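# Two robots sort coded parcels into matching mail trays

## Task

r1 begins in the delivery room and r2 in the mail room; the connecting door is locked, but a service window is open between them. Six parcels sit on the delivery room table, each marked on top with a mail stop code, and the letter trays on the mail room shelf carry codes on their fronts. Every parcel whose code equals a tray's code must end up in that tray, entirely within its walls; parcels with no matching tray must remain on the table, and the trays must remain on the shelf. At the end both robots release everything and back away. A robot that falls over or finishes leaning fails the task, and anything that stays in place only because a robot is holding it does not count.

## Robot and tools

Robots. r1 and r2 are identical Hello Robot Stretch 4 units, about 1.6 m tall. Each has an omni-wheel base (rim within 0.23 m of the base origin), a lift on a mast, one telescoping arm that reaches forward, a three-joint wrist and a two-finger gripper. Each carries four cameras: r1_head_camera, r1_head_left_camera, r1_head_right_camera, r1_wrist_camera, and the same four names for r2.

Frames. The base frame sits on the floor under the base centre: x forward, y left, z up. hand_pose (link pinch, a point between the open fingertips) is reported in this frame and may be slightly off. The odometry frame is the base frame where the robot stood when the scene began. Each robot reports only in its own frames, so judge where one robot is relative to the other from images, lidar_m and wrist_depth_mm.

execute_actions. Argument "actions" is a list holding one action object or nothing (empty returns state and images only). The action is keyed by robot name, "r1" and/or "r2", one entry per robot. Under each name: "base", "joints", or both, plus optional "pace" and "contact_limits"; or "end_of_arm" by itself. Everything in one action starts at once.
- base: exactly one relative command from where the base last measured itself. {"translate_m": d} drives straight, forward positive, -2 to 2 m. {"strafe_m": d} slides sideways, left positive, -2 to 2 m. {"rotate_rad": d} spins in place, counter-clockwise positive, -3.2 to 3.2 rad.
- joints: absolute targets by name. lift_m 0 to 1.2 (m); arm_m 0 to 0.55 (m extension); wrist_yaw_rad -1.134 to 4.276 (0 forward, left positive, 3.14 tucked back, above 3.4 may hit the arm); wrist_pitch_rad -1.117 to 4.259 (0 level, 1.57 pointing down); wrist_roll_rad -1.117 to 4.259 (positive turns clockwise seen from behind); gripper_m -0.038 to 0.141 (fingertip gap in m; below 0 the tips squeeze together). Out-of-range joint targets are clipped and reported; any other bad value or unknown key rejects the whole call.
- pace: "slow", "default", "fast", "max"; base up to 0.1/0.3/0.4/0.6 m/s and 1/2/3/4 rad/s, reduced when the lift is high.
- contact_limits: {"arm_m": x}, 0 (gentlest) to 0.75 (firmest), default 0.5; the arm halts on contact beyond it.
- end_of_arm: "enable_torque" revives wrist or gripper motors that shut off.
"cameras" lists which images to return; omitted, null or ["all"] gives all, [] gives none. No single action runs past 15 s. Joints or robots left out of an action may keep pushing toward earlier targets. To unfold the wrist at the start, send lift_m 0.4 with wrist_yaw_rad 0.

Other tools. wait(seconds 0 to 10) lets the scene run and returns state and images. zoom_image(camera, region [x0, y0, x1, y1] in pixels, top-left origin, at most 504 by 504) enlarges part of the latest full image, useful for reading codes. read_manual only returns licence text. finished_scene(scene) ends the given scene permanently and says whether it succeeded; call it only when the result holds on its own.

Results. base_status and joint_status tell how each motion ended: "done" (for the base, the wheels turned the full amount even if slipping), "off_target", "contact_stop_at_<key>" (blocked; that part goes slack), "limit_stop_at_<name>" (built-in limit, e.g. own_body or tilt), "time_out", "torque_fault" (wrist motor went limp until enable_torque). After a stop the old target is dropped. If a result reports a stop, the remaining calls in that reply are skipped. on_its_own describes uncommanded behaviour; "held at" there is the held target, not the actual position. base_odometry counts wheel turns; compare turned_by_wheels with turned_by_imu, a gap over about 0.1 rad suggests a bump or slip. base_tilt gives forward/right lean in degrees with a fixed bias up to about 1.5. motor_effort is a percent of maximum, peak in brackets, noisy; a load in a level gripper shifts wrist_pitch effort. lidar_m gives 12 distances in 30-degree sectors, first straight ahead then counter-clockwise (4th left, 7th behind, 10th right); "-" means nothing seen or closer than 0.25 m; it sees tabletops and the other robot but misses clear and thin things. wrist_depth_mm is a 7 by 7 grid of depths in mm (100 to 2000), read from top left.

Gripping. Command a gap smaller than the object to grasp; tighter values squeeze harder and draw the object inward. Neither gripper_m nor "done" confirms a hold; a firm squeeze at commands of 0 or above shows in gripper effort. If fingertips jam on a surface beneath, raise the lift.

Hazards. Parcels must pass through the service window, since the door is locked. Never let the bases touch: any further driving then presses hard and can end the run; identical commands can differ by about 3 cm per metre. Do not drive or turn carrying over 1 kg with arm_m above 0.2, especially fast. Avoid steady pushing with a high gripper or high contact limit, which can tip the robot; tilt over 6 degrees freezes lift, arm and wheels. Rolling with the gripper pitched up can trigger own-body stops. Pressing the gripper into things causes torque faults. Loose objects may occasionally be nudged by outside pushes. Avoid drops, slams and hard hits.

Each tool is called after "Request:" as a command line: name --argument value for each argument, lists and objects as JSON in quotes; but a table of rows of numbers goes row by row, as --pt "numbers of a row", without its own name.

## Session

Request:
execute_actions --actions '[]'

Scene clock: 0.00 s.
r1.base_odometry: x=+0.000 y=+0.000 heading=+0.000 (m, m, rad; r1's odometry frame)
r1.turned_by_wheels: +0.000 (rad since the last result)
r1.turned_by_imu: +0.000 (rad since the last result)
r1.base_tilt: forward=+0.7 right=-0.3 (deg)
r1.lidar_m: 1.17 1.14 1.31 1.88 1.32 1.38 2.27 1.81 0.87 0.70 0.73 0.83
r1.base_status: not commanded
r1.joint_positions: lift_m=+0.278 arm_m=-0.002 wrist_yaw_rad=+3.165 wrist_pitch_rad=+0.006 wrist_roll_rad=+0.002 gripper_m=+0.057
r1.joint_status: not commanded
r1.motor_effort: lift_m=+21 arm_m=+0 wrist_yaw_rad=+1 wrist_pitch_rad=-6 wrist_roll_rad=+0 gripper_m=-1 wheel_0=+0 wheel_1=+0 wheel_2=+0 (%)
r1.hand_pose: x=-0.1214 y=+0.0807 z=+0.4545 quat_wxyz=(-0.012, -0.003, +0.001, +1.000) (m; r1's base frame)
r1.wrist_depth_mm: - 136 135 - - - - / - 107 136 - - - - / - 111 138 - - - - / - 139 183 - - - - / 198 - - - - - - / 208 1499 202 1499 200 1366 1366 / 208 946 1008 - 1025 960 991
r2.base_odometry: x=+0.000 y=+0.000 heading=+0.000 (m, m, rad; r2's odometry frame)
r2.turned_by_wheels: +0.000 (rad since the last result)
r2.turned_by_imu: +0.000 (rad since the last result)
r2.base_tilt: forward=-1.2 right=+0.0 (deg)
r2.lidar_m: 1.28 0.74 0.70 0.73 1.09 2.47 2.56 3.29 3.01 3.44 2.29 2.18
r2.base_status: not commanded
r2.joint_positions: lift_m=+0.182 arm_m=+0.002 wrist_yaw_rad=+3.074 wrist_pitch_rad=+0.000 wrist_roll_rad=-0.003 gripper_m=+0.057
r2.joint_status: not commanded
r2.motor_effort: lift_m=+18 arm_m=+0 wrist_yaw_rad=-2 wrist_pitch_rad=-6 wrist_roll_rad=+0 gripper_m=+0 wheel_0=-1 wheel_1=+0 wheel_2=+0 (%)
r2.hand_pose: x=-0.1086 y=+0.1068 z=+0.3603 quat_wxyz=(+0.034, +0.000, -0.001, +0.999) (m; r2's base frame)
r2.wrist_depth_mm: 147 147 - - - - - / - 145 - - - - - / 106 138 213 - - - - / 116 145 270 - - - - / - - - - - - - / 1499 1537 215 1661 1336 1808 1756 / 976 931 960 156 931 1098 1098
pictures: r1_head_camera, r1_head_left_camera, r1_head_right_camera, r1_wrist_camera, r2_head_camera, r2_head_left_camera, r2_head_right_camera, r2_wrist_camera
Images, in order (width x height): r1_head_camera 420x560, r1_head_left_camera 420x672, r1_head_right_camera 420x672, r1_wrist_camera 616x392, r2_head_camera 420x560, r2_head_left_camera 420x672, r2_head_right_camera 420x672, r2_wrist_camera 616x392.

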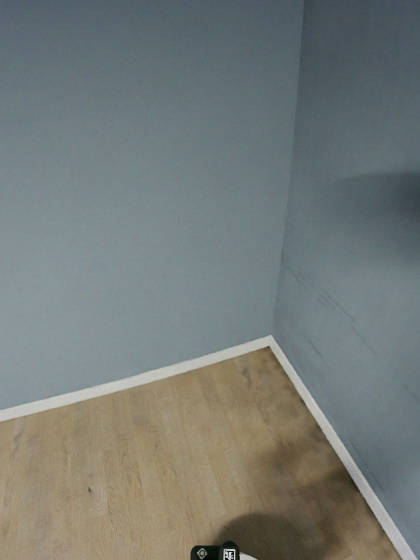

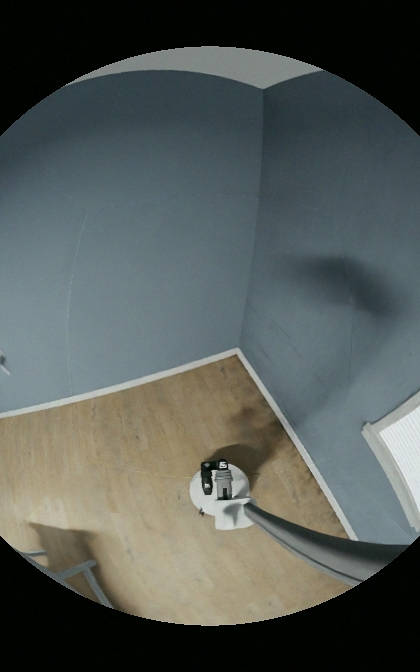

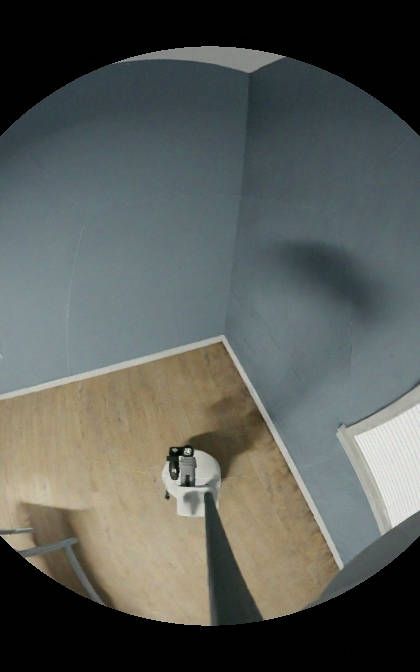

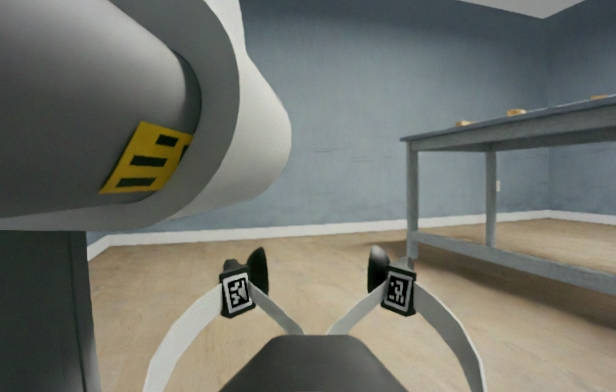

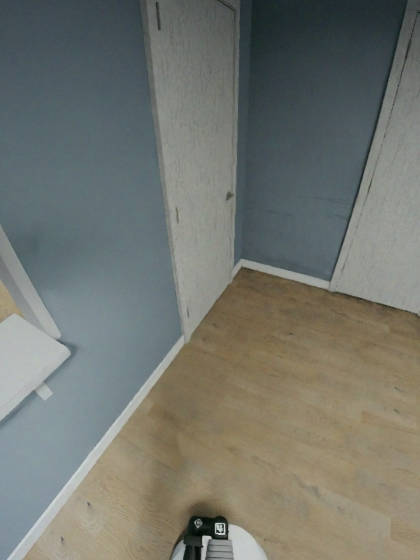

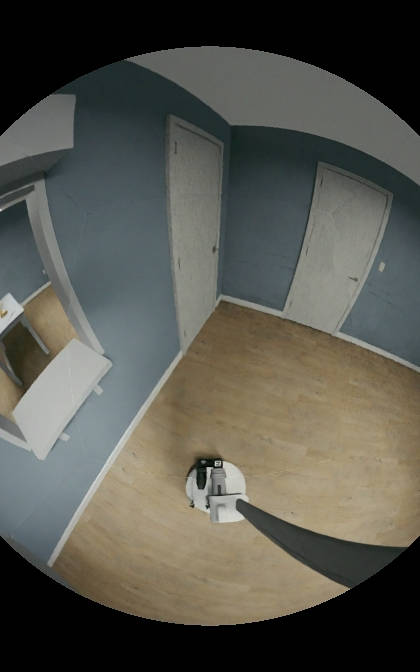

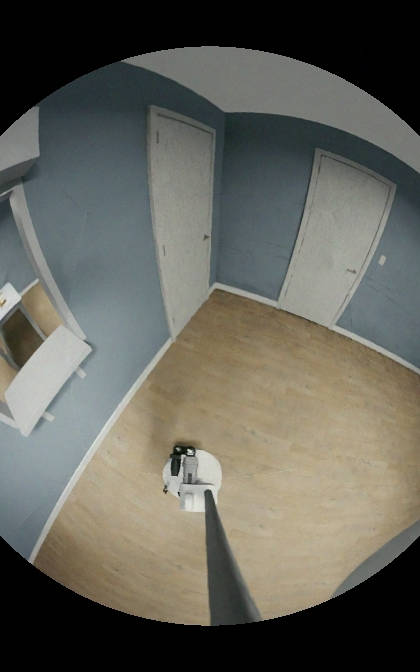

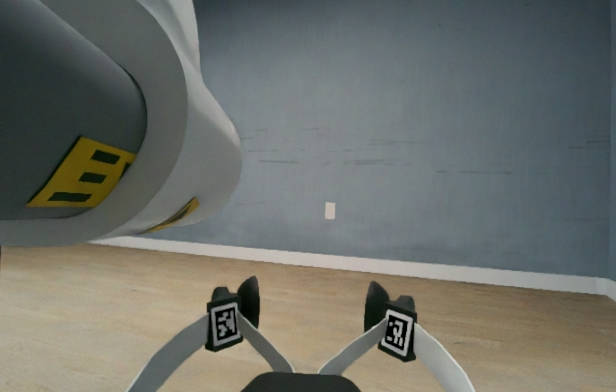

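Request:
execute_actions --actions '[{"r1": {"base": {"rotate_rad": 2.4}, "joints": {"lift_m": 0.45, "wrist_yaw_rad": 0.0}, "pace": "max"}, "r2": {"base": {"rotate_rad": -2.1}, "joints": {"lift_m": 0.45, "wrist_yaw_rad": 0.0}, "pace": "max"}}]' --cameras '["r1_head_camera", "r1_head_left_camera", "r2_head_camera", "r2_head_left_camera"]'

Scene clock: 4.17 s.
r1.base_odometry: x=+0.000 y=+0.000 heading=+2.400 (m, m, rad; r1's odometry frame)
r1.turned_by_wheels: +2.400 (rad since the last result)
r1.turned_by_imu: +2.402 (rad since the last result)
r1.base_tilt: forward=+0.7 right=-0.3 (deg)
r1.lidar_m: 1.33 1.71 3.14 1.05 0.75 0.70 0.76 1.03 1.16 1.20 1.58 3.79
r1.base_status: done
r1.joint_positions: lift_m=+0.450 arm_m=-0.002 wrist_yaw_rad=+0.001 wrist_pitch_rad=+0.006 wrist_roll_rad=+0.002 gripper_m=+0.057
r1.joint_status: all done
r1.motor_effort: lift_m=+24(28) arm_m=+0(0) wrist_yaw_rad=-1(8) wrist_pitch_rad=-7(7) wrist_roll_rad=+0(0) gripper_m=-2(4) wheel_0=+0(11) wheel_1=+0(7) wheel_2=+1(10) (%)
r1.hand_pose: x=+0.4576 y=-0.0873 z=+0.6262 quat_wxyz=(+1.000, +0.001, +0.003, +0.000) (m; r1's base frame)
r1.wrist_depth_mm: - - - - - - - / - - - - - - - / - - - - - - - / - - - - - - - / - - - - 1708 - - / 1921 1808 202 1808 200 1863 1756 / 1366 1336 1336 - 1366 1255 1308
r2.base_odometry: x=+0.000 y=+0.000 heading=-2.100 (m, m, rad; r2's odometry frame)
r2.turned_by_wheels: -2.100 (rad since the last result)
r2.turned_by_imu: -2.138 (rad since the last result)
r2.base_tilt: forward=-1.2 right=+0.0 (deg)
r2.lidar_m: 3.02 3.48 2.33 2.19 1.28 0.75 0.68 0.70 1.07 2.45 2.58 3.30
r2.base_status: done
r2.joint_positions: lift_m=+0.450 arm_m=+0.002 wrist_yaw_rad=+0.000 wrist_pitch_rad=+0.000 wrist_roll_rad=-0.003 gripper_m=+0.057
r2.joint_status: all done
r2.motor_effort: lift_m=+19(22) arm_m=+0(0) wrist_yaw_rad=-3(6) wrist_pitch_rad=-7(7) wrist_roll_rad=-2(0) gripper_m=-2(2) wheel_0=+1(6) wheel_1=-1(12) wheel_2=+0(10) (%)
r2.hand_pose: x=+0.4618 y=-0.0873 z=+0.6282 quat_wxyz=(+1.000, -0.001, +0.000, +0.000) (m; r2's base frame)
r2.wrist_depth_mm: - - - - - - - / - - - - - - - / - - - - - - - / - - - - - - - / - - - - - - - / - - 215 - - - - / 1576 1499 1537 156 1499 1808 1808
pictures: r1_head_camera, r1_head_left_camera, r2_head_camera, r2_head_left_camera
Images, in order (width x height): r1_head_camera 420x560, r1_head_left_camera 420x672, r2_head_camera 420x560, r2_head_left_camera 420x672.

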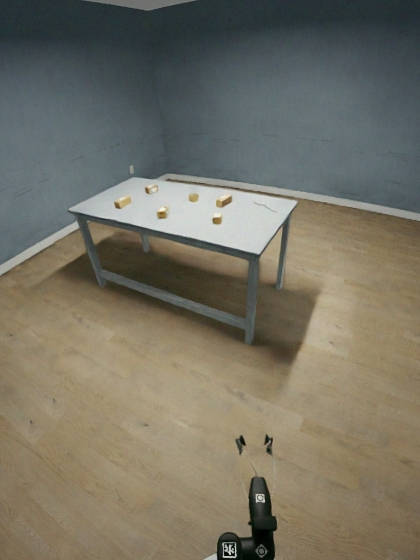

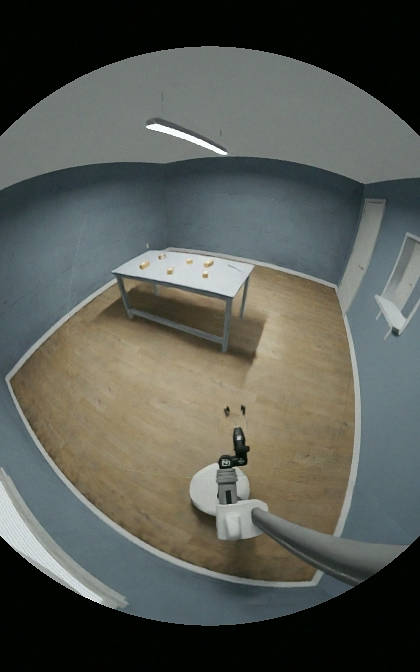

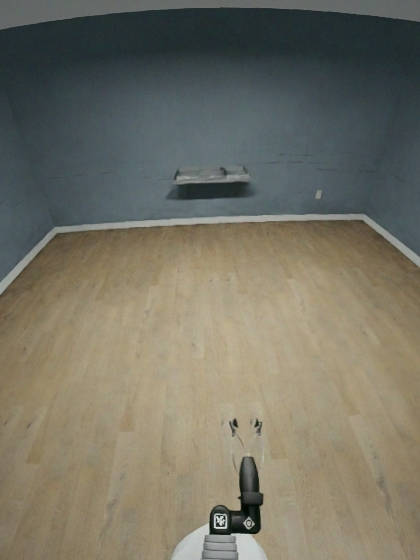

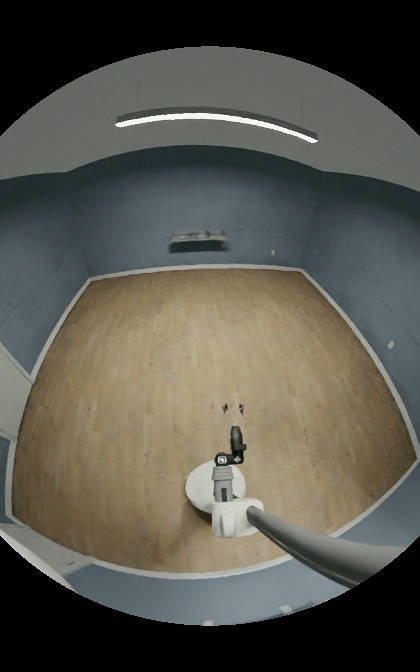

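Request:
zoom_image --camera "r1_head_camera" --region '[60, 165, 310, 265]'

Request:
zoom_image --camera "r2_head_camera" --region '[160, 155, 265, 200]'

Region (60, 165, 310, 265) of r1_head_camera's 420x560 image, scaled by 2.016, with more detail than that image has; it fills the top 202 rows of this view, and the rest is white.

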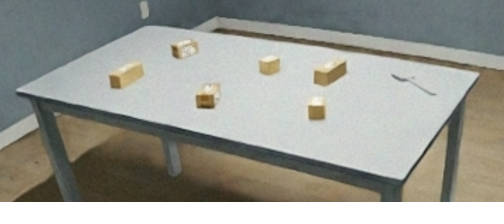

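Region (160, 155, 265, 200) of r2_head_camera's 420x560 image, scaled by 4.800, with more detail than that image has; it fills the top 216 rows of this view, and the rest is white.

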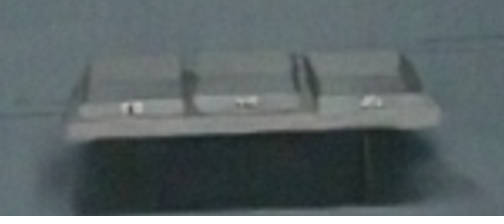

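Request:
execute_actions --actions '[{"r1": {"base": {"rotate_rad": 0.475}, "joints": {"wrist_pitch_rad": 1.57, "gripper_m": 0.1}, "pace": "max"}, "r2": {"base": {"translate_m": 2.0}, "joints": {"lift_m": 0.6, "gripper_m": 0.1}, "pace": "max"}}]' --cameras '["r1_head_camera", "r2_head_camera", "r2_wrist_camera"]'

Scene clock: 19.63 s.
r1.base_odometry: x=+0.000 y=+0.000 heading=+2.875 (m, m, rad; r1's odometry frame)
r1.turned_by_wheels: +0.475 (rad since the last result)
r1.turned_by_imu: +0.476 (rad since the last result)
r1.base_tilt: forward=+0.7 right=-0.4 (deg)
r1.lidar_m: 1.65 3.12 1.12 0.76 0.71 0.75 0.97 1.15 1.19 1.52 3.31 1.32
r1.base_status: done
r1.joint_positions: lift_m=+0.450 arm_m=-0.002 wrist_yaw_rad=+0.000 wrist_pitch_rad=+1.570 wrist_roll_rad=+0.002 gripper_m=+0.100
r1.joint_status: all done
r1.motor_effort: lift_m=+24(24) arm_m=+0(0) wrist_yaw_rad=+1(1) wrist_pitch_rad=+3(5) wrist_roll_rad=-1(0) gripper_m=-2(4) wheel_0=+0(6) wheel_1=+0(4) wheel_2=+1(7) (%)
r1.hand_pose: x=+0.1694 y=-0.0874 z=+0.3395 quat_wxyz=(+0.708, +0.001, +0.707, -0.001) (m; r1's base frame)
r1.wrist_depth_mm: 569 569 559 554 554 544 544 / 574 569 569 559 554 554 544 / 580 574 569 564 564 554 554 / 585 574 569 569 564 559 554 / 585 373 357 357 564 564 559 / 597 366 359 357 357 569 564 / 488 368 364 - 366 569 569
r2.base_odometry: x=-1.009 y=-1.727 heading=-2.100 (m, m, rad; r2's odometry frame)
r2.turned_by_wheels: +0.000 (rad since the last result)
r2.turned_by_imu: +0.002 (rad since the last result)
r2.base_tilt: forward=-1.2 right=+0.0 (deg)
r2.lidar_m: 1.02 1.05 1.97 2.39 2.42 3.00 2.78 2.83 2.50 2.33 2.33 1.10
r2.base_status: done
r2.joint_positions: lift_m=+0.600 arm_m=+0.002 wrist_yaw_rad=+0.000 wrist_pitch_rad=+0.000 wrist_roll_rad=-0.003 gripper_m=+0.100
r2.joint_status: all done
r2.motor_effort: lift_m=+19(23) arm_m=-1(0) wrist_yaw_rad=-2(3) wrist_pitch_rad=-7(7) wrist_roll_rad=-1(1) gripper_m=-4(2) wheel_0=+0(8) wheel_1=-1(6) wheel_2=+1(12) (%)
r2.hand_pose: x=+0.4618 y=-0.0874 z=+0.7782 quat_wxyz=(+1.000, -0.001, +0.000, +0.000) (m; r2's base frame)
r2.wrist_depth_mm: 1255 1281 1281 1281 1308 1336 1366 / 1308 1281 1281 1308 1336 1336 1336 / 1255 1281 1255 1281 1308 1366 1366 / 1229 1281 1255 1281 1308 1336 1366 / 1078 891 904 866 878 1336 1336 / 1229 1229 220 1308 1308 1336 1366 / 1229 1255 1255 153 1255 1308 1366
pictures: r1_head_camera, r2_head_camera, r2_wrist_camera
Images, in order (width x height): r1_head_camera 420x560, r2_head_camera 420x560, r2_wrist_camera 616x392.

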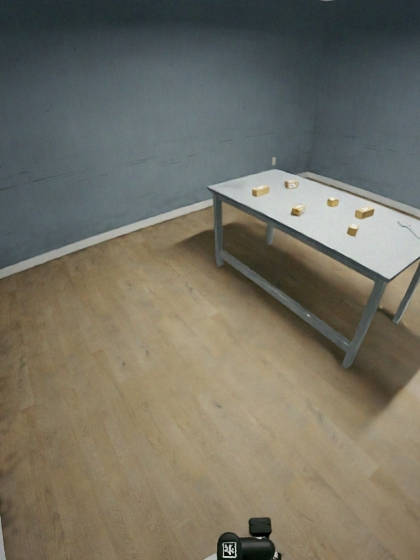

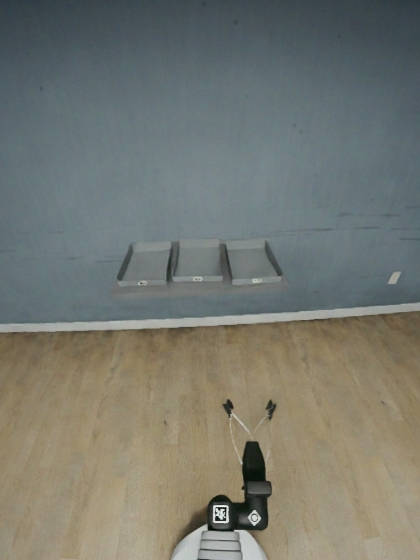

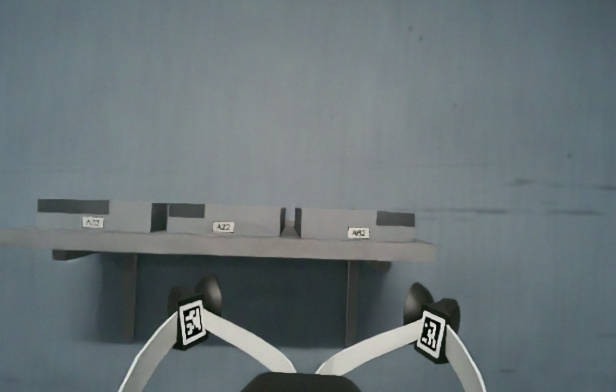

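Request:
zoom_image --camera "r2_wrist_camera" --region '[60, 205, 400, 250]'

Region (60, 205, 400, 250) of r2_wrist_camera's 616x392 image, scaled by 1.482; it fills the top 67 rows of this view, and the rest is white.

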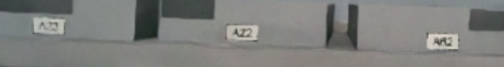

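Request:
zoom_image --camera "r2_wrist_camera" --region '[70, 212, 130, 236]'

Request:
zoom_image --camera "r2_wrist_camera" --region '[195, 216, 255, 240]'

Request:
zoom_image --camera "r2_wrist_camera" --region '[330, 221, 390, 245]'

Request:
zoom_image --camera "r2_head_camera" --region '[110, 265, 290, 300]'

Region (70, 212, 130, 236) of r2_wrist_camera's 616x392 image, scaled by 8.400; it fills the top 202 rows of this view, and the rest is white.

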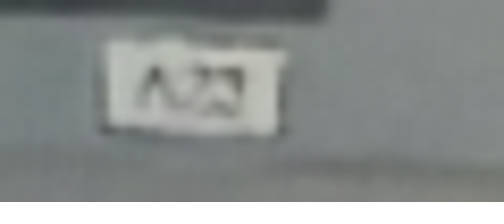

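Region (195, 216, 255, 240) of r2_wrist_camera's 616x392 image, scaled by 8.400; it fills the top 202 rows of this view, and the rest is white.

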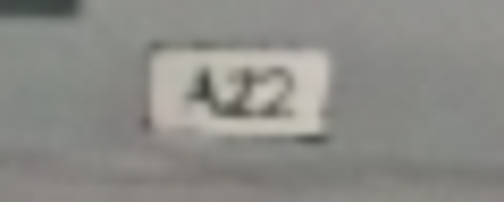

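Region (330, 221, 390, 245) of r2_wrist_camera's 616x392 image, scaled by 8.400; it fills the top 202 rows of this view, and the rest is white.

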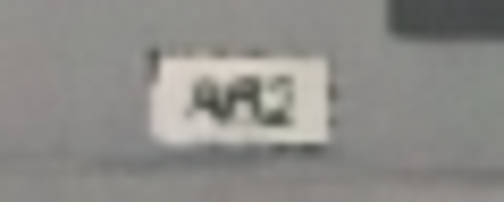

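Region (110, 265, 290, 300) of r2_head_camera's 420x560 image, scaled by 2.800, with more detail than that image has; it fills the top 98 rows of this view, and the rest is white.

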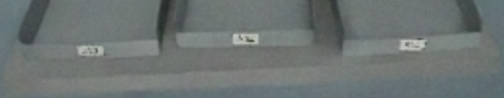

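Request:
execute_actions --actions '[{"r1": {"base": {"translate_m": 1.47}, "pace": "max"}, "r2": {"base": {"strafe_m": 0.21}, "joints": {"arm_m": 0.36}, "pace": "max"}}]' --cameras '["r1_head_camera", "r2_wrist_camera"]'

Scene clock: 31.97 s.
r1.base_odometry: x=-1.418 y=+0.387 heading=+2.875 (m, m, rad; r1's odometry frame)
r1.turned_by_wheels: +0.000 (rad since the last result)
r1.turned_by_imu: +0.002 (rad since the last result)
r1.base_tilt: forward=+0.7 right=-0.3 (deg)
r1.lidar_m: 0.52 1.93 1.96 1.71 1.57 1.58 2.09 2.35 0.62 0.41 0.38 0.40
r1.base_status: done
r1.joint_positions: lift_m=+0.450 arm_m=-0.002 wrist_yaw_rad=+0.000 wrist_pitch_rad=+1.570 wrist_roll_rad=+0.002 gripper_m=+0.100
r1.joint_status: not commanded
r1.motor_effort: lift_m=+23(24) arm_m=+0(1) wrist_yaw_rad=+0(1) wrist_pitch_rad=+1(2) wrist_roll_rad=+0(0) gripper_m=+1(1) wheel_0=-1(6) wheel_1=+0(5) wheel_2=+0(13) (%)
r1.hand_pose: x=+0.1693 y=-0.0874 z=+0.3395 quat_wxyz=(+0.707, +0.001, +0.707, -0.001) (m; r1's base frame)
r1.wrist_depth_mm: 569 564 564 559 554 377 544 / 574 569 564 564 554 549 375 / 574 574 569 564 559 554 382 / 585 580 569 564 564 559 554 / 591 373 359 355 564 564 559 / 597 366 357 357 357 569 564 / 484 366 364 - 366 569 569
r2.base_odometry: x=-0.828 y=-1.833 heading=-2.100 (m, m, rad; r2's odometry frame)
r2.turned_by_wheels: +0.000 (rad since the last result)
r2.turned_by_imu: +0.002 (rad since the last result)
r2.base_tilt: forward=-1.2 right=-0.1 (deg)
r2.lidar_m: 1.00 1.03 1.92 2.17 2.22 2.83 2.81 2.86 2.71 2.52 2.31 1.09
r2.base_status: done
r2.joint_positions: lift_m=+0.600 arm_m=+0.359 wrist_yaw_rad=+0.000 wrist_pitch_rad=+0.000 wrist_roll_rad=-0.003 gripper_m=+0.100
r2.joint_status: all done
r2.motor_effort: lift_m=+19(19) arm_m=+7(8) wrist_yaw_rad=-3(3) wrist_pitch_rad=-5(7) wrist_roll_rad=+0(0) gripper_m=-1(1) wheel_0=+1(9) wheel_1=-2(12) wheel_2=+0(0) (%)
r2.hand_pose: x=+0.8181 y=-0.0873 z=+0.7783 quat_wxyz=(+1.000, -0.001, +0.000, +0.000) (m; r2's base frame)
r2.wrist_depth_mm: 891 904 917 917 931 960 946 / 878 891 904 917 946 960 946 / 878 891 904 904 946 931 976 / 891 891 917 917 917 946 946 / 492 500 517 521 525 496 500 / 878 904 219 917 455 466 530 / 891 878 891 153 917 946 946
pictures: r1_head_camera, r2_wrist_camera
Images, in order (width x height): r1_head_camera 420x560, r2_wrist_camera 616x392.

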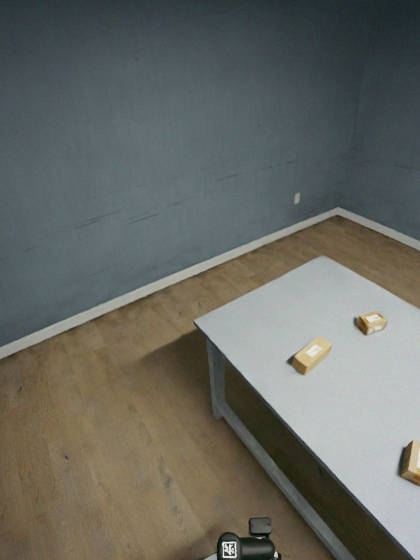

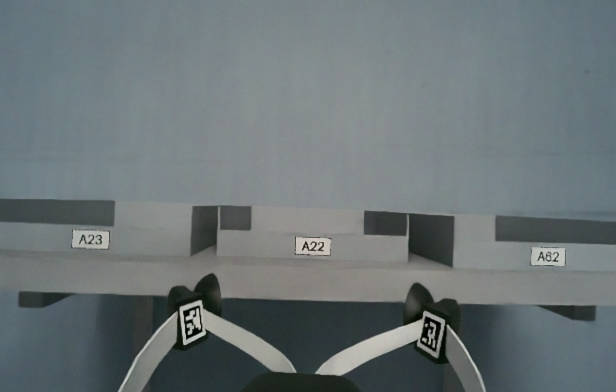

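Request:
execute_actions --actions '[{"r1": {"base": {"rotate_rad": -0.955}, "joints": {"lift_m": 1.12}, "pace": "max"}, "r2": {"joints": {"arm_m": 0.02, "wrist_pitch_rad": 1.57}, "pace": "max"}}]' --cameras '["r1_head_camera", "r1_wrist_camera", "r1_head_left_camera", "r1_head_right_camera"]'

Scene clock: 34.73 s.
r1.base_odometry: x=-1.418 y=+0.387 heading=+1.920 (m, m, rad; r1's odometry frame)
r1.turned_by_wheels: -0.955 (rad since the last result)
r1.turned_by_imu: -0.956 (rad since the last result)
r1.base_tilt: forward=+0.7 right=-0.3 (deg)
r1.lidar_m: 0.38 0.41 0.55 1.91 2.00 1.67 1.58 1.64 2.26 2.36 0.58 0.39
r1.base_status: done
r1.joint_positions: lift_m=+1.120 arm_m=-0.002 wrist_yaw_rad=+0.000 wrist_pitch_rad=+1.570 wrist_roll_rad=+0.002 gripper_m=+0.100
r1.joint_status: all done
r1.motor_effort: lift_m=+24(27) arm_m=+0(0) wrist_yaw_rad=+0(1) wrist_pitch_rad=+0(0) wrist_roll_rad=+0(1) gripper_m=+0(2) wheel_0=-1(5) wheel_1=-1(11) wheel_2=-1(9) (%)
r1.hand_pose: x=+0.1693 y=-0.0874 z=+1.0095 quat_wxyz=(+0.707, +0.001, +0.707, -0.001) (m; r1's base frame)
r1.wrist_depth_mm: 477 477 469 466 462 459 455 / 1255 1255 1255 1229 1205 1205 976 / 1281 1255 1255 1229 1229 1205 1205 / 1281 1255 1255 1060 1229 1229 1205 / 1281 1281 1042 1042 1229 1229 1229 / 1308 1281 1025 1025 1229 1229 1229 / 1308 1281 1281 - 1255 1255 1255
r2.base_odometry: x=-0.828 y=-1.833 heading=-2.100 (m, m, rad; r2's odometry frame)
r2.turned_by_wheels: +0.000 (rad since the last result)
r2.turned_by_imu: +0.001 (rad since the last result)
r2.base_tilt: forward=-1.2 right=+0.0 (deg)
r2.lidar_m: 1.01 1.04 1.94 2.18 2.22 2.83 2.82 2.88 2.72 2.55 2.29 1.10
r2.base_status: not commanded
r2.joint_positions: lift_m=+0.600 arm_m=+0.021 wrist_yaw_rad=+0.000 wrist_pitch_rad=+1.570 wrist_roll_rad=-0.003 gripper_m=+0.100
r2.joint_status: all done
r2.motor_effort: lift_m=+19(19) arm_m=-8(7) wrist_yaw_rad=-1(2) wrist_pitch_rad=-2(3) wrist_roll_rad=+1(3) gripper_m=-1(2) wheel_0=+0(1) wheel_1=-2(2) wheel_2=+0(0) (%)
r2.hand_pose: x=+0.1925 y=-0.0874 z=+0.4897 quat_wxyz=(+0.707, -0.001, +0.707, +0.001) (m; r2's base frame)
r2.wrist_depth_mm: 732 741 732 741 723 723 715 / 741 741 723 723 715 707 715 / 741 741 723 723 715 715 707 / 741 732 723 723 715 715 707 / 741 732 517 525 715 715 699 / 750 521 219 504 500 715 691 / 732 512 504 153 500 699 699
pictures: r1_head_camera, r1_head_left_camera, r1_head_right_camera, r1_wrist_camera
Images, in order (width x height): r1_head_camera 420x560, r1_head_left_camera 420x672, r1_head_right_camera 420x672, r1_wrist_camera 616x392.

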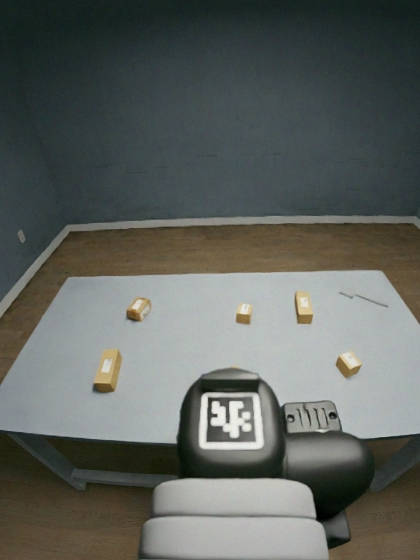

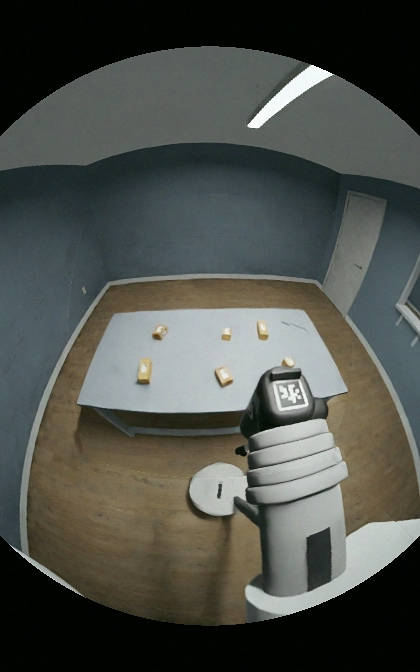

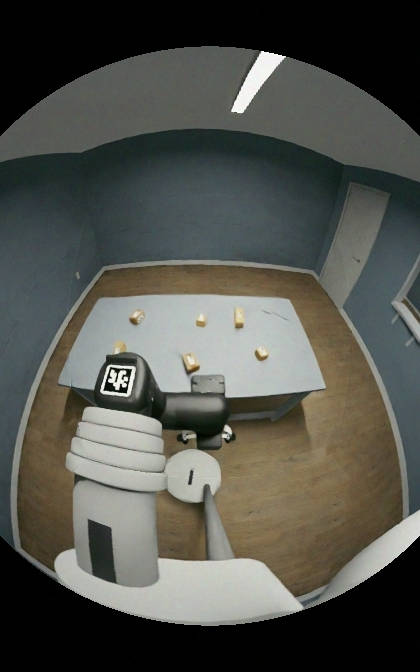

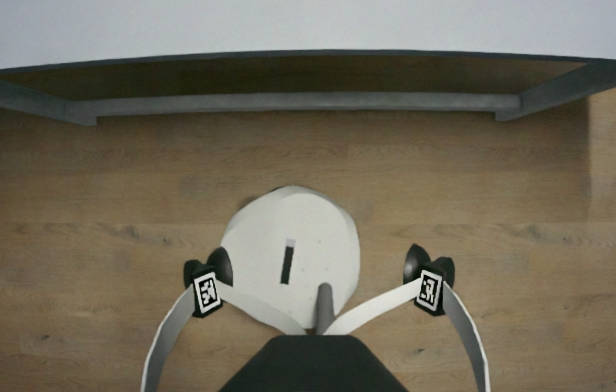

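Now zoom on each parcel's label.

Request:
zoom_image --camera "r1_head_camera" --region '[85, 285, 185, 400]'

Request:
zoom_image --camera "r1_head_camera" --region '[225, 285, 325, 335]'

Request:
zoom_image --camera "r1_head_camera" --region '[325, 340, 375, 385]'

Request:
zoom_image --camera "r1_head_left_camera" --region '[200, 355, 250, 395]'

Region (85, 285, 185, 400) of r1_head_camera's 420x560 image, scaled by 4.383, with more detail than that image has; it fills the left 438 columns of this view, and the rest is white.

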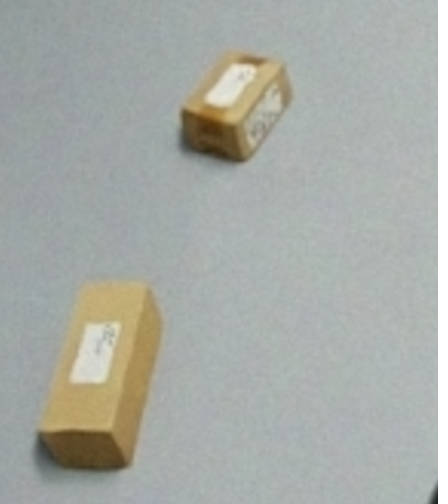

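Region (225, 285, 325, 335) of r1_head_camera's 420x560 image, scaled by 5.040, with more detail than that image has.

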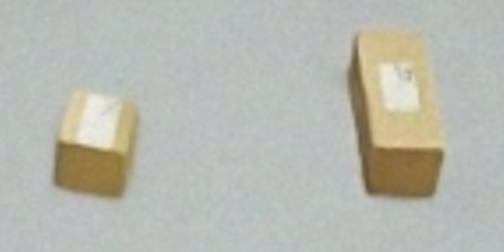

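Region (325, 340, 375, 385) of r1_head_camera's 420x560 image, scaled by 10.080, with more detail than that image has; it fills the top 454 rows of this view, and the rest is white.

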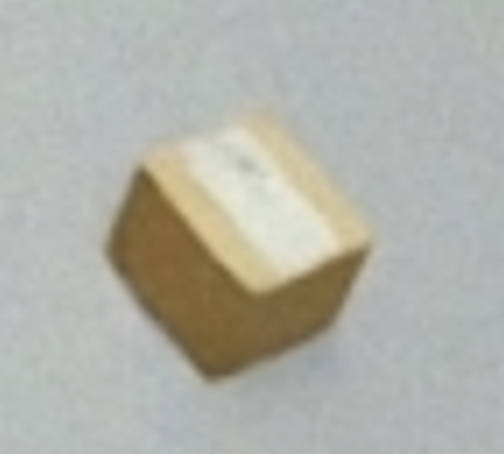

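Region (200, 355, 250, 395) of r1_head_left_camera's 420x672 image, scaled by 10.080, with more detail than that image has; it fills the top 403 rows of this view, and the rest is white.

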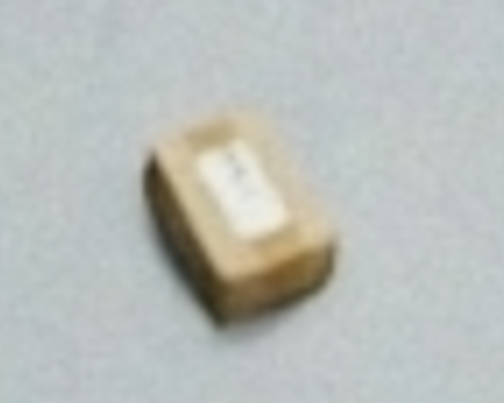

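Request:
execute_actions --actions '[{"r1": {"joints": {"arm_m": 0.5, "gripper_m": 0.02}, "pace": "max"}, "r2": {"base": {"rotate_rad": 3.14}, "joints": {"lift_m": 0.45}, "pace": "max"}}]' --cameras '["r1_wrist_camera", "r2_head_camera"]'

Scene clock: 39.33 s.
r1.base_odometry: x=-1.418 y=+0.387 heading=+1.920 (m, m, rad; r1's odometry frame)
r1.turned_by_wheels: +0.000 (rad since the last result)
r1.turned_by_imu: +0.000 (rad since the last result)
r1.base_tilt: forward=+0.7 right=-0.3 (deg)
r1.lidar_m: 0.36 0.41 0.55 1.93 1.99 1.66 1.58 1.61 2.26 2.35 0.57 0.38
r1.base_status: not commanded
r1.joint_positions: lift_m=+1.120 arm_m=+0.499 wrist_yaw_rad=+0.000 wrist_pitch_rad=+1.570 wrist_roll_rad=+0.002 gripper_m=+0.020
r1.joint_status: all done
r1.motor_effort: lift_m=+23(24) arm_m=+7(8) wrist_yaw_rad=+0(0) wrist_pitch_rad=+2(1) wrist_roll_rad=+0(0) gripper_m=-5(3) wheel_0=-1(1) wheel_1=-2(1) wheel_2=+0(1) (%)
r1.hand_pose: x=+0.6700 y=-0.0874 z=+1.0095 quat_wxyz=(+0.707, +0.001, +0.707, -0.001) (m; r1's base frame)
r1.wrist_depth_mm: 477 473 469 462 462 427 452 / 480 473 473 466 462 459 459 / 480 477 477 473 466 462 459 / 488 480 480 473 473 466 459 / 492 488 484 477 473 469 430 / 496 496 191 433 195 473 469 / 500 496 492 - 480 477 473
r2.base_odometry: x=-0.828 y=-1.833 heading=+1.040 (m, m, rad; r2's odometry frame)
r2.turned_by_wheels: +3.140 (rad since the last result)
r2.turned_by_imu: +3.200 (rad since the last result)
r2.base_tilt: forward=-1.2 right=+0.0 (deg)
r2.lidar_m: 2.70 2.87 2.72 2.54 2.32 1.08 1.00 1.04 1.93 2.17 2.21 2.81
r2.base_status: done
r2.joint_positions: lift_m=+0.450 arm_m=+0.021 wrist_yaw_rad=+0.000 wrist_pitch_rad=+1.570 wrist_roll_rad=-0.003 gripper_m=+0.100
r2.joint_status: all done
r2.motor_effort: lift_m=+17(18) arm_m=-7(7) wrist_yaw_rad=-2(0) wrist_pitch_rad=+3(1) wrist_roll_rad=+1(0) gripper_m=-1(0) wheel_0=-1(8) wheel_1=+0(6) wheel_2=-1(12) (%)
r2.hand_pose: x=+0.1926 y=-0.0874 z=+0.3398 quat_wxyz=(+0.707, -0.001, +0.707, +0.001) (m; r2's base frame)
r2.wrist_depth_mm: 585 597 580 574 569 569 569 / 597 585 580 574 574 564 569 / 591 591 574 569 569 564 564 / 585 585 574 569 569 564 569 / 580 580 382 525 569 559 559 / 580 362 220 353 366 559 549 / 364 359 353 153 349 559 564
pictures: r1_wrist_camera, r2_head_camera
Images, in order (width x height): r1_wrist_camera 616x392, r2_head_camera 420x560.

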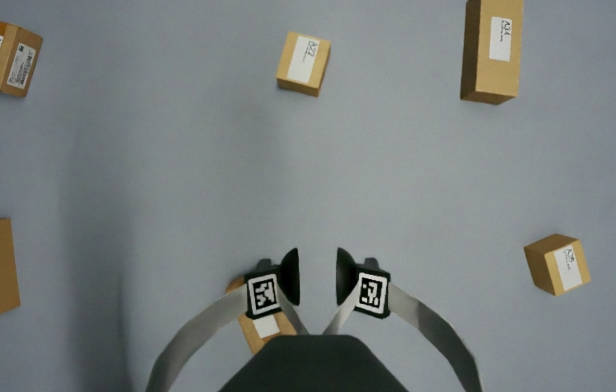

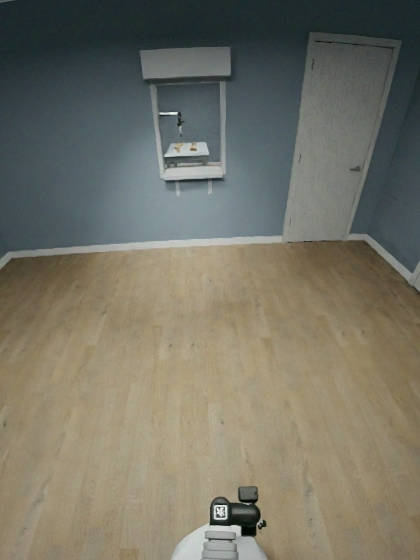

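Request:
zoom_image --camera "r1_wrist_camera" --region '[270, 20, 350, 105]'

Request:
zoom_image --camera "r1_wrist_camera" --region '[455, 0, 535, 105]'

Request:
zoom_image --camera "r1_wrist_camera" --region '[515, 225, 600, 305]'

Region (270, 20, 350, 105) of r1_wrist_camera's 616x392 image, scaled by 5.929; it fills the left 474 columns of this view, and the rest is white.

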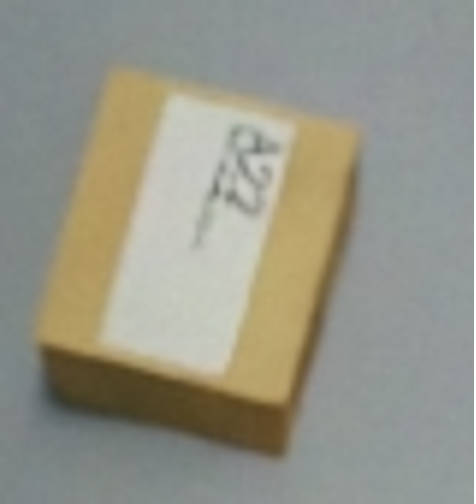

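Region (455, 0, 535, 105) of r1_wrist_camera's 616x392 image, scaled by 4.800; it fills the left 384 columns of this view, and the rest is white.

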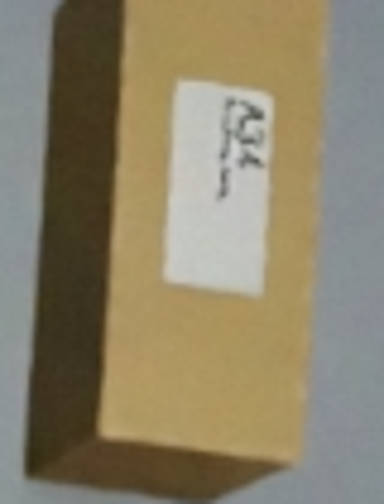

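Region (515, 225, 600, 305) of r1_wrist_camera's 616x392 image, scaled by 5.929; it fills the top 474 rows of this view, and the rest is white.

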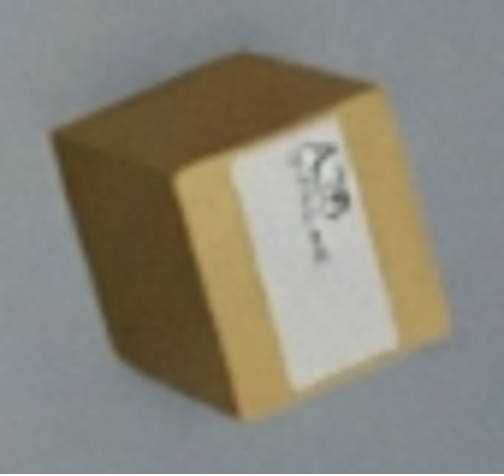

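Request:
execute_actions --actions '[{"r1": {"base": {"strafe_m": -0.1}, "joints": {"arm_m": 0.55, "lift_m": 1.04}, "pace": "fast"}, "r2": {"base": {"strafe_m": 0.4}, "pace": "max"}}]' --cameras '["r1_wrist_camera", "r2_head_camera"]'

Scene clock: 42.97 s.
r1.base_odometry: x=-1.324 y=+0.421 heading=+1.920 (m, m, rad; r1's odometry frame)
r1.turned_by_wheels: +0.000 (rad since the last result)
r1.turned_by_imu: +0.000 (rad since the last result)
r1.base_tilt: forward=+0.7 right=-0.3 (deg)
r1.lidar_m: 0.38 0.38 0.56 2.02 2.10 1.67 1.57 1.63 2.28 2.24 0.56 0.40
r1.base_status: done
r1.joint_positions: lift_m=+1.040 arm_m=+0.547 wrist_yaw_rad=+0.000 wrist_pitch_rad=+1.570 wrist_roll_rad=+0.002 gripper_m=+0.020
r1.joint_status: all done
joint sent to its limit — the command would take r1.arm_m past its upper limit, so that joint was sent only as far as its limit.
r1.motor_effort: lift_m=+17(21) arm_m=+7(6) wrist_yaw_rad=+1(0) wrist_pitch_rad=+1(1) wrist_roll_rad=+0(0) gripper_m=-5(2) wheel_0=+0(8) wheel_1=+2(8) wheel_2=+1(1) (%)
r1.hand_pose: x=+0.7180 y=-0.0874 z=+0.9301 quat_wxyz=(+0.707, +0.001, +0.707, -0.001) (m; r1's base frame)
r1.wrist_depth_mm: 394 394 389 387 382 377 375 / 399 397 349 389 384 379 379 / 402 399 394 392 389 384 382 / 404 402 399 394 392 387 384 / 407 402 399 394 392 392 387 / 410 407 191 397 195 389 389 / 413 357 407 - 397 345 392
r2.base_odometry: x=-1.173 y=-1.630 heading=+1.040 (m, m, rad; r2's odometry frame)
r2.turned_by_wheels: +0.000 (rad since the last result)
r2.turned_by_imu: +0.002 (rad since the last result)
r2.base_tilt: forward=-1.2 right=+0.0 (deg)
r2.lidar_m: 2.66 2.82 2.29 2.15 2.19 1.63 1.04 1.07 1.97 2.56 2.62 2.98
r2.base_status: done
r2.joint_positions: lift_m=+0.450 arm_m=+0.021 wrist_yaw_rad=+0.000 wrist_pitch_rad=+1.570 wrist_roll_rad=-0.003 gripper_m=+0.100
r2.joint_status: not commanded
r2.motor_effort: lift_m=+17(17) arm_m=-7(8) wrist_yaw_rad=-2(3) wrist_pitch_rad=+1(1) wrist_roll_rad=+3(2) gripper_m=-2(2) wheel_0=+2(12) wheel_1=+1(13) wheel_2=+0(1) (%)
r2.hand_pose: x=+0.1926 y=-0.0874 z=+0.3398 quat_wxyz=(+0.707, -0.001, +0.707, +0.001) (m; r2's base frame)
r2.wrist_depth_mm: 597 580 580 580 569 569 564 / 591 580 574 574 574 564 564 / 585 580 574 574 564 569 569 / 585 580 580 574 564 569 559 / 585 569 382 530 569 559 554 / 580 359 219 351 364 559 554 / 362 357 355 153 351 564 554
pictures: r1_wrist_camera, r2_head_camera
Images, in order (width x height): r1_wrist_camera 616x392, r2_head_camera 420x560.

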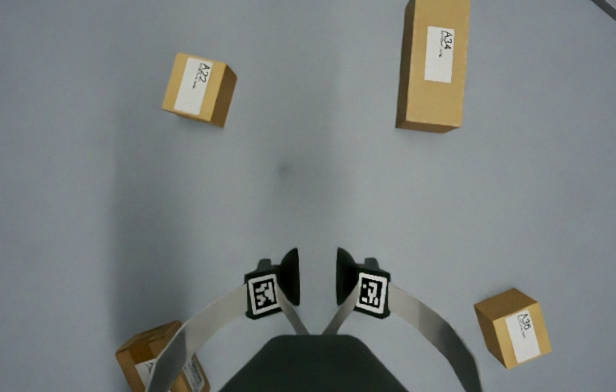

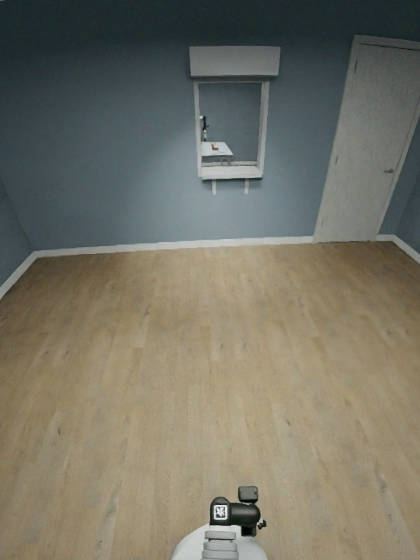

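Request:
zoom_image --camera "r1_wrist_camera" --region '[155, 45, 245, 135]'

Request:
zoom_image --camera "r1_wrist_camera" --region '[400, 10, 480, 100]'

Request:
zoom_image --camera "r1_wrist_camera" --region '[470, 285, 560, 375]'

Region (155, 45, 245, 135) of r1_wrist_camera's 616x392 image, scaled by 5.600.

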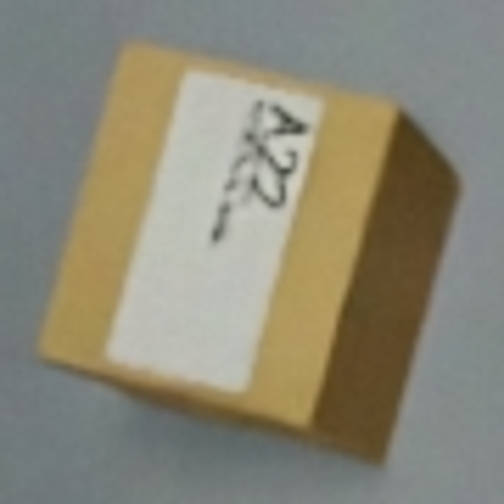

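Region (400, 10, 480, 100) of r1_wrist_camera's 616x392 image, scaled by 5.600.

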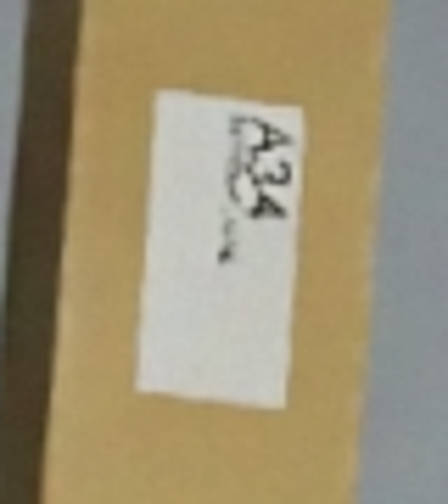

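Region (470, 285, 560, 375) of r1_wrist_camera's 616x392 image, scaled by 5.600.

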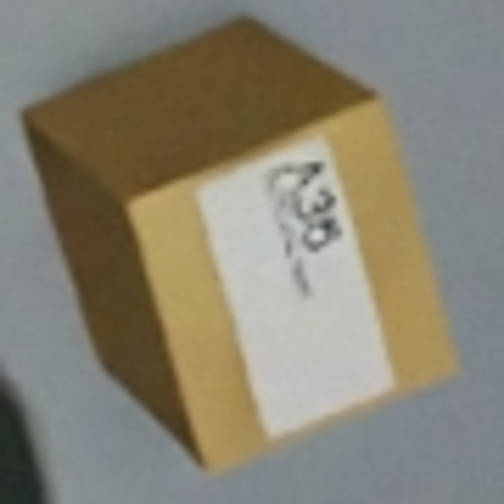

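Request:
execute_actions --actions '[{"r1": {"base": {"strafe_m": 0.126}, "joints": {"arm_m": 0.53, "lift_m": 1.0, "wrist_roll_rad": 0.25, "gripper_m": 0.09}, "pace": "fast"}, "r2": {"base": {"translate_m": 0.4}, "pace": "max"}}]' --cameras '[]'

Request:
execute_actions --actions '[{"r1": {"base": {"translate_m": 0.165}, "pace": "fast"}, "r2": {"base": {"translate_m": 0.3}, "pace": "max"}}]' --cameras '["r1_wrist_camera"]'

Scene clock: 47.30 s.
r1.base_odometry: x=-1.443 y=+0.378 heading=+1.920 (m, m, rad; r1's odometry frame)
r1.turned_by_wheels: +0.000 (rad since the last result)
r1.turned_by_imu: +0.000 (rad since the last result)
r1.base_tilt: forward=+0.7 right=-0.3 (deg)
r1.lidar_m: 0.37 0.40 0.58 1.89 1.98 1.67 1.58 1.63 2.26 2.39 0.57 0.40
r1.base_status: done
r1.joint_positions: lift_m=+1.000 arm_m=+0.531 wrist_yaw_rad=+0.000 wrist_pitch_rad=+1.570 wrist_roll_rad=+0.250 gripper_m=+0.090
r1.joint_status: all done
r1.motor_effort: lift_m=+17(17) arm_m=-7(8) wrist_yaw_rad=+1(0) wrist_pitch_rad=+1(0) wrist_roll_rad=+1(2) gripper_m=-3(5) wheel_0=+0(7) wheel_1=-1(1) wheel_2=+0(0) (%)
r1.hand_pose: x=+0.7024 y=-0.0874 z=+0.8901 quat_wxyz=(+0.702, +0.088, +0.701, -0.088) (m; r1's base frame)
r1.wrist_depth_mm: 355 353 349 345 343 340 289 / 357 353 351 345 343 342 340 / 362 357 355 351 347 345 343 / 362 359 357 353 349 349 345 / 366 362 359 357 353 351 347 / 368 366 359 357 355 353 351 / 370 368 366 - 357 353 351
r2.base_odometry: x=-0.971 y=-1.285 heading=+1.040 (m, m, rad; r2's odometry frame)
r2.turned_by_wheels: +0.000 (rad since the last result)
r2.turned_by_imu: +0.001 (rad since the last result)
r2.base_tilt: forward=-1.3 right=+0.0 (deg)
r2.lidar_m: 2.28 2.42 2.36 2.18 2.24 2.03 1.43 1.48 2.50 2.53 2.56 2.54
r2.base_status: done
r2.joint_positions: lift_m=+0.450 arm_m=+0.021 wrist_yaw_rad=+0.000 wrist_pitch_rad=+1.570 wrist_roll_rad=-0.003 gripper_m=+0.100
r2.joint_status: not commanded
r2.motor_effort: lift_m=+17(17) arm_m=-7(8) wrist_yaw_rad=-2(2) wrist_pitch_rad=+1(1) wrist_roll_rad=+0(3) gripper_m=-4(1) wheel_0=+0(5) wheel_1=-1(8) wheel_2=+1(13) (%)
r2.hand_pose: x=+0.1925 y=-0.0874 z=+0.3398 quat_wxyz=(+0.707, -0.001, +0.707, +0.001) (m; r2's base frame)
r2.wrist_depth_mm: 597 585 580 585 564 569 564 / 580 585 580 569 564 564 564 / 585 585 580 574 569 559 559 / 580 574 574 569 569 559 554 / 580 574 387 525 564 559 554 / 585 362 220 353 362 559 554 / 364 357 353 154 353 559 554
pictures: none
No camera images: the call's "cameras" was empty. Leave "cameras" out to get every camera's image.

Scene clock: 49.23 s.
r1.base_odometry: x=-1.499 y=+0.533 heading=+1.920 (m, m, rad; r1's odometry frame)
r1.turned_by_wheels: +0.000 (rad since the last result)
r1.turned_by_imu: +0.000 (rad since the last result)
r1.base_tilt: forward=+0.7 right=-0.3 (deg)
r1.lidar_m: 0.25 0.25 0.34 1.91 1.97 1.83 1.76 1.79 2.48 2.30 0.33 0.25
r1.base_status: done
r1.joint_positions: lift_m=+1.000 arm_m=+0.531 wrist_yaw_rad=+0.000 wrist_pitch_rad=+1.570 wrist_roll_rad=+0.250 gripper_m=+0.090
r1.joint_status: not commanded
r1.motor_effort: lift_m=+17(17) arm_m=-7(7) wrist_yaw_rad=+1(1) wrist_pitch_rad=+0(2) wrist_roll_rad=+1(1) gripper_m=-1(1) wheel_0=+1(5) wheel_1=-1(5) wheel_2=+0(10) (%)
r1.hand_pose: x=+0.7023 y=-0.0874 z=+0.8901 quat_wxyz=(+0.702, +0.088, +0.701, -0.088) (m; r1's base frame)
r1.wrist_depth_mm: 353 351 349 345 343 340 338 / 357 353 349 347 345 342 306 / 362 357 353 351 347 345 300 / 364 359 357 355 351 347 310 / 366 364 357 306 351 351 347 / 368 366 359 359 355 353 351 / 370 368 364 - 357 355 353
r2.base_odometry: x=-0.819 y=-1.026 heading=+1.040 (m, m, rad; r2's odometry frame)
r2.turned_by_wheels: +0.000 (rad since the last result)
r2.turned_by_imu: +0.001 (rad since the last result)
r2.base_tilt: forward=-1.2 right=+0.0 (deg)
r2.lidar_m: 1.95 2.10 2.37 2.21 2.23 2.35 1.77 1.78 2.68 2.50 2.49 2.22
r2.base_status: done
r2.joint_positions: lift_m=+0.450 arm_m=+0.021 wrist_yaw_rad=+0.000 wrist_pitch_rad=+1.570 wrist_roll_rad=-0.003 gripper_m=+0.100
r2.joint_status: not commanded
r2.motor_effort: lift_m=+17(17) arm_m=-7(8) wrist_yaw_rad=-2(2) wrist_pitch_rad=+0(1) wrist_roll_rad=+2(1) gripper_m=-3(1) wheel_0=+1(7) wheel_1=+0(6) wheel_2=+1(15) (%)
r2.hand_pose: x=+0.1925 y=-0.0874 z=+0.3398 quat_wxyz=(+0.707, -0.001, +0.707, +0.001) (m; r2's base frame)
r2.wrist_depth_mm: 591 585 580 580 574 569 569 / 585 585 580 569 574 564 564 / 585 580 569 574 569 564 554 / 585 574 580 574 564 564 559 / 580 574 387 530 564 559 559 / 580 362 220 355 364 559 554 / 366 357 349 153 351 554 554
pictures: r1_wrist_camera
Images, in order (width x height): r1_wrist_camera 616x392.

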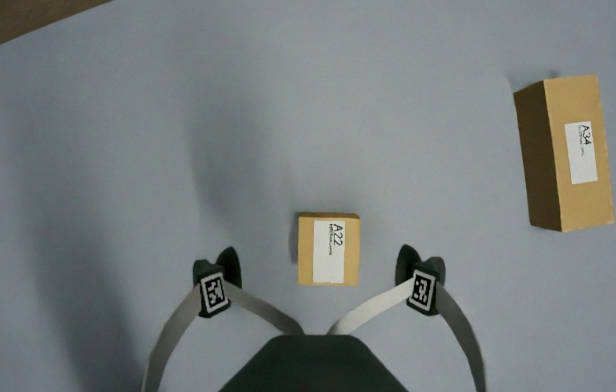

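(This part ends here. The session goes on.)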